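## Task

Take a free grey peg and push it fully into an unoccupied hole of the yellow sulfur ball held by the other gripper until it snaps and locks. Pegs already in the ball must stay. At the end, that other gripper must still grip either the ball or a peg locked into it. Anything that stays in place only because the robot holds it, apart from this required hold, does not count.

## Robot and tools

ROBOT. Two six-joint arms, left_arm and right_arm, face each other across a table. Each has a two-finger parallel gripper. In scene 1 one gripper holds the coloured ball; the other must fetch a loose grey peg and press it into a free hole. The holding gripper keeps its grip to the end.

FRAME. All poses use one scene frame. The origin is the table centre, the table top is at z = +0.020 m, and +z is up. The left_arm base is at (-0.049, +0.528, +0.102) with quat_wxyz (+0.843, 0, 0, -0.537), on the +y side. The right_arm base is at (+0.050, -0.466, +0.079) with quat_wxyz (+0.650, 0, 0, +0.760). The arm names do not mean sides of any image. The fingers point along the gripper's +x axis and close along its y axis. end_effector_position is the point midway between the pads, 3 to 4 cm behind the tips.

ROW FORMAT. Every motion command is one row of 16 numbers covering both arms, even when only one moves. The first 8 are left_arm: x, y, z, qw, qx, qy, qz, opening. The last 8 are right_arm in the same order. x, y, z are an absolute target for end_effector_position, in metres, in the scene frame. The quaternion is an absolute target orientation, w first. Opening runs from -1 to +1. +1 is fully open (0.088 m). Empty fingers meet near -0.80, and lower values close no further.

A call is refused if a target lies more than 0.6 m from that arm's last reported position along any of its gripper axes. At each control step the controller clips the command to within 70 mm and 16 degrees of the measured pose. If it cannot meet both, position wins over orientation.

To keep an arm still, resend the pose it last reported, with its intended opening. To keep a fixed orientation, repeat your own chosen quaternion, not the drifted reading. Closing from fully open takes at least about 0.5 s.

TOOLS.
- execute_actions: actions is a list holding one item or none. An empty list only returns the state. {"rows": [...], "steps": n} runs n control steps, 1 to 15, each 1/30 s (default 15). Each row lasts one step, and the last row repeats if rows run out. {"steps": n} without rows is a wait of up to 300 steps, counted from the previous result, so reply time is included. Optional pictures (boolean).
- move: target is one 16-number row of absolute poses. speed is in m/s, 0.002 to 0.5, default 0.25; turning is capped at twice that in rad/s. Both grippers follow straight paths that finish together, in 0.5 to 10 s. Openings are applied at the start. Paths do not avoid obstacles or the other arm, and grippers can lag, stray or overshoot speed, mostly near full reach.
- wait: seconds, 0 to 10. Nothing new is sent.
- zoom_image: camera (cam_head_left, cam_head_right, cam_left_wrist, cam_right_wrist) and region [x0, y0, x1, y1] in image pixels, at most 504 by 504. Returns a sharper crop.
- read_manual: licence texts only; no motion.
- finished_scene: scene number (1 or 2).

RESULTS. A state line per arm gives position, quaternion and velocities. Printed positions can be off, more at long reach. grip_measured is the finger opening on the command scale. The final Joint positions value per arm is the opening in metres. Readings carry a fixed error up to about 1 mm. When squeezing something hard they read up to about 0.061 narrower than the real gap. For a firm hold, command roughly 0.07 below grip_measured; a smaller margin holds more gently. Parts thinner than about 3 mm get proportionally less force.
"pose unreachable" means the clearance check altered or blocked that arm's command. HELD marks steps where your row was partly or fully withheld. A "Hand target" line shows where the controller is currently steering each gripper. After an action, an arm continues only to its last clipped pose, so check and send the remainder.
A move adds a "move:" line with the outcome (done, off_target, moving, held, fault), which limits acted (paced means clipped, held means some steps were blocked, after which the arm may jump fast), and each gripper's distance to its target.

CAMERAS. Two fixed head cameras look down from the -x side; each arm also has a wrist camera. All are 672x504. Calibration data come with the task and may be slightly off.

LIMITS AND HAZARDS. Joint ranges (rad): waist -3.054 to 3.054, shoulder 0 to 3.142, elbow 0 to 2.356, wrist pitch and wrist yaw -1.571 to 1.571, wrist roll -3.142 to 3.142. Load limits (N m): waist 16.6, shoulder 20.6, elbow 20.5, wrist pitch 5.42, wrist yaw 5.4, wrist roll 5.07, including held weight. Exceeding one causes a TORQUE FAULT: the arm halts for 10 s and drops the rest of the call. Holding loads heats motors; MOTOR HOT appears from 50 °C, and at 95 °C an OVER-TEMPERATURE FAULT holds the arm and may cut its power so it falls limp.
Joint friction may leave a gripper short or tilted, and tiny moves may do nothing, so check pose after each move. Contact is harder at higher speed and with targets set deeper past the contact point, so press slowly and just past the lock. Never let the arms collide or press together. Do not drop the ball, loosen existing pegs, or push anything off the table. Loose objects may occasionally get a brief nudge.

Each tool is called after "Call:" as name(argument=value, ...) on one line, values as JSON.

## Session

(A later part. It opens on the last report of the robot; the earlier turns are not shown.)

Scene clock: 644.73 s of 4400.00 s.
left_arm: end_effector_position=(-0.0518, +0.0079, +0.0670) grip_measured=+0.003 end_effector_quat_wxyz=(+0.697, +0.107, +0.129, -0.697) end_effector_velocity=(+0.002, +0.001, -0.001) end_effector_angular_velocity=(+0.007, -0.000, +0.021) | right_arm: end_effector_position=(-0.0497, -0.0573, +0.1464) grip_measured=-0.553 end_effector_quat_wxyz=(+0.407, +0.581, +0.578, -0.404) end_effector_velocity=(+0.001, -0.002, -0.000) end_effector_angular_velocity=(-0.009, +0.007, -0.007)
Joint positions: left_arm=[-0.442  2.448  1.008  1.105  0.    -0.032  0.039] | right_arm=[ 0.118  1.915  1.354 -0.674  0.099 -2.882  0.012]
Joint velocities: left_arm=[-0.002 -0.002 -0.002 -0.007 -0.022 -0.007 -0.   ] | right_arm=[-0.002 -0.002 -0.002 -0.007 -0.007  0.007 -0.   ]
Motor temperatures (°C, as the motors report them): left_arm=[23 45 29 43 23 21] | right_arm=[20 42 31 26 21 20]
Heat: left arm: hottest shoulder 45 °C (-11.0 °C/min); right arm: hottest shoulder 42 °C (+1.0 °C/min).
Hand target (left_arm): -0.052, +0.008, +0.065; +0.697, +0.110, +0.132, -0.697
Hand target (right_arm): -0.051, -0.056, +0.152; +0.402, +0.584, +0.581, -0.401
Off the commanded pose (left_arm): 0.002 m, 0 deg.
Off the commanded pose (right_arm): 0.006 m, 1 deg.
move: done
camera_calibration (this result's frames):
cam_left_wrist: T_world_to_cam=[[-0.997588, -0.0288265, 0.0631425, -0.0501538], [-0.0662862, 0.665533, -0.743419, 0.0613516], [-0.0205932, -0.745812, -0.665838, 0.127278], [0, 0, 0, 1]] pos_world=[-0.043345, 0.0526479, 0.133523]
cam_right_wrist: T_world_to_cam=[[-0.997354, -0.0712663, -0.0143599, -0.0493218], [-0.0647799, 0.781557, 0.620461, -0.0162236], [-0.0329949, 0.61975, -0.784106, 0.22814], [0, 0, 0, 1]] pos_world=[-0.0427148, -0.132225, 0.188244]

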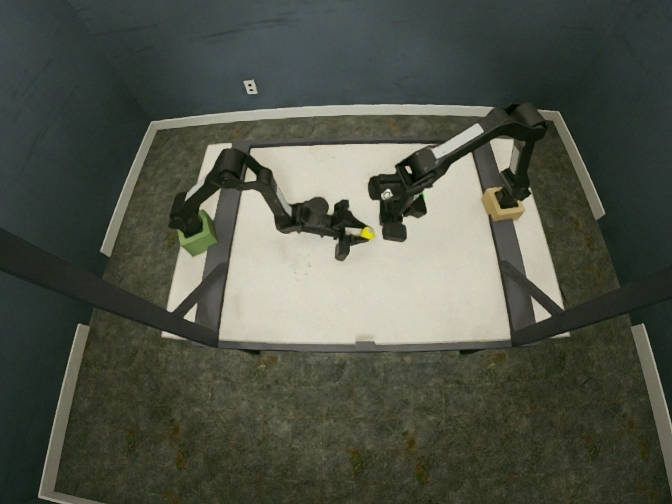

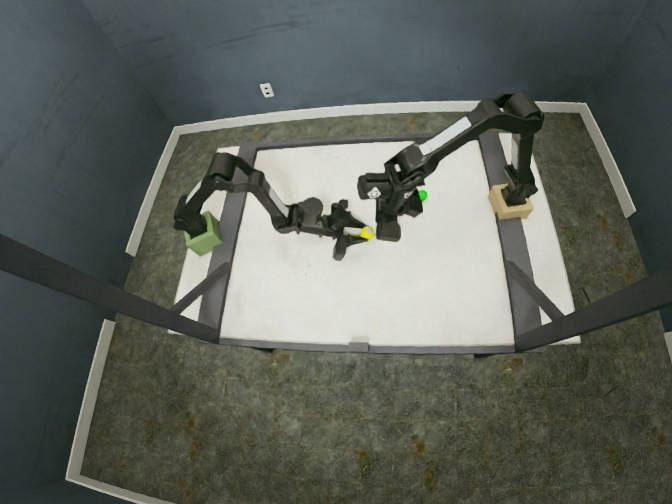

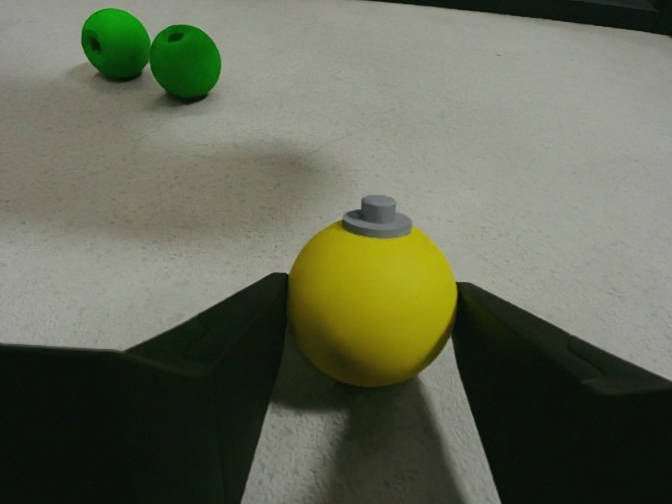

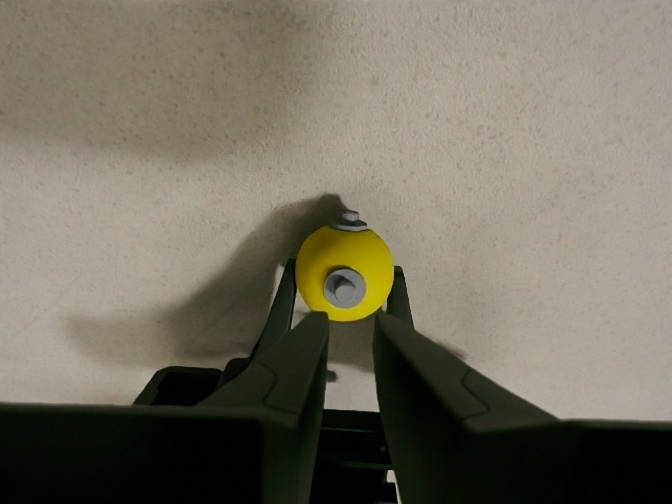

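Call:
move(target=[-0.0518,0.0200,0.1100,0.697,0.110,0.132,-0.697,-0.07, -0.0450,-0.1300,0.2000,0.402,0.584,0.581,-0.401,-0.55], speed=0.08)

Scene clock: 648.70 s of 4400.00 s.
left_arm: end_effector_position=(-0.0518, +0.0185, +0.1078) grip_measured=+0.003 end_effector_quat_wxyz=(+0.696, +0.110, +0.132, -0.697) end_effector_velocity=(-0.000, +0.005, -0.007) end_effector_angular_velocity=(+0.032, +0.004, +0.007) | right_arm: end_effector_position=(-0.0458, -0.1267, +0.2011) grip_measured=-0.553 end_effector_quat_wxyz=(+0.400, +0.584, +0.582, -0.401) end_effector_velocity=(+0.000, -0.008, -0.004) end_effector_angular_velocity=(-0.032, +0.014, -0.002)
Joint positions: left_arm=[-0.442  2.275  0.931  1.     0.    -0.032  0.039] | right_arm=[ 0.168  1.605  1.2   -0.817  0.116 -2.835  0.012]
Joint velocities: left_arm=[-0.002 -0.002 -0.012 -0.022 -0.007 -0.007  0.   ] | right_arm=[-0.002 -0.007 -0.012 -0.022 -0.022  0.007 -0.   ]
Motor temperatures (°C, as the motors report them): left_arm=[23 46 29 42 23 21] | right_arm=[20 43 32 26 21 20]
Heat: left arm: hottest shoulder 46 °C (-9.0 °C/min); right arm: hottest shoulder 43 °C (+1.0 °C/min).
Hand target (left_arm): -0.052, +0.020, +0.110; +0.697, +0.110, +0.132, -0.697
Hand target (right_arm): -0.045, -0.130, +0.200; +0.402, +0.584, +0.581, -0.401
Off the commanded pose (left_arm): 0.003 m, 0 deg.
Off the commanded pose (right_arm): 0.004 m, 0 deg.
move: done
camera_calibration (this result's frames):
cam_left_wrist: T_world_to_cam=[[-0.997591, -0.0293791, 0.0628362, -0.0523164], [-0.0662484, 0.67203, -0.737555, 0.0838475], [-0.0205591, -0.739941, -0.672357, 0.162884], [0, 0, 0, 1]] pos_world=[-0.0432869, 0.0626393, 0.174645]
cam_right_wrist: T_world_to_cam=[[-0.997395, -0.0713172, -0.0108608, -0.0502653], [-0.0620244, 0.770889, 0.633942, 0.000381278], [-0.0368385, 0.632964, -0.773304, 0.313466], [0, 0, 0, 1]] pos_world=[-0.0385631, -0.202291, 0.241617]

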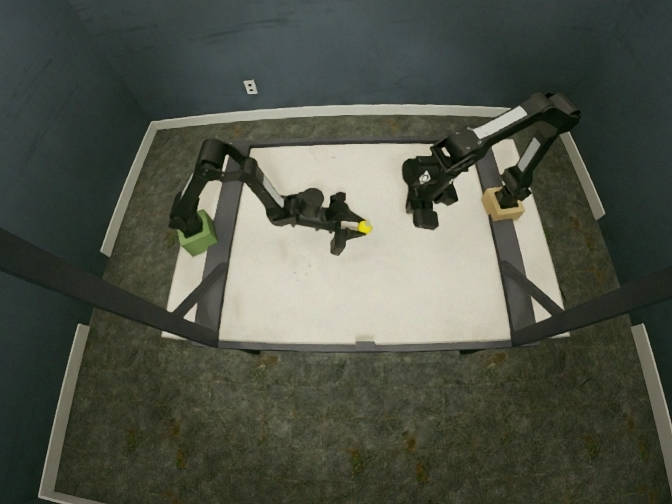

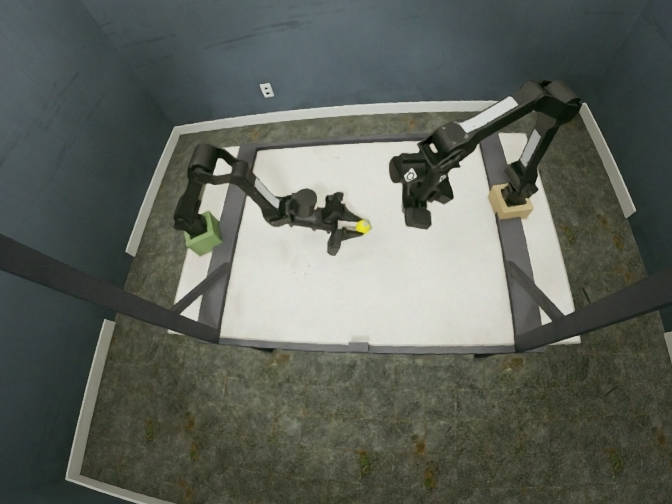

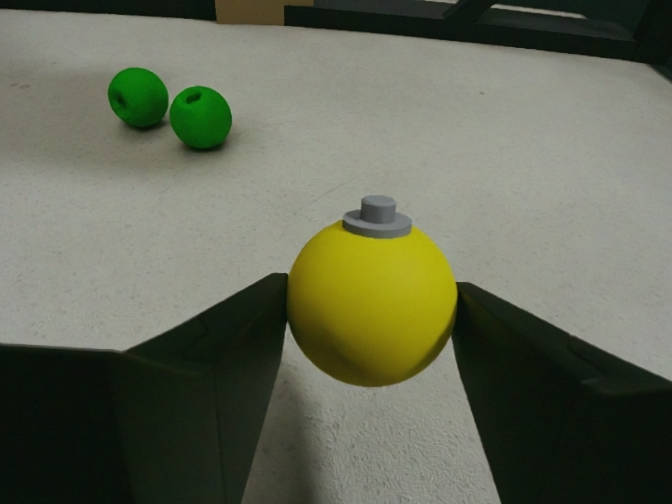

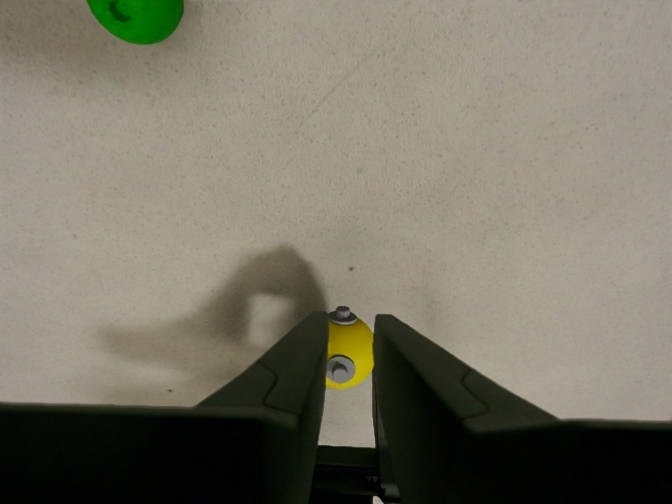

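The peg sits flush and stayed seated with no force on it. The left gripper is holding the ball off the table, so I'm ending scene 1.

Call:
finished_scene(scene=1)

The scene is finished: the task was done.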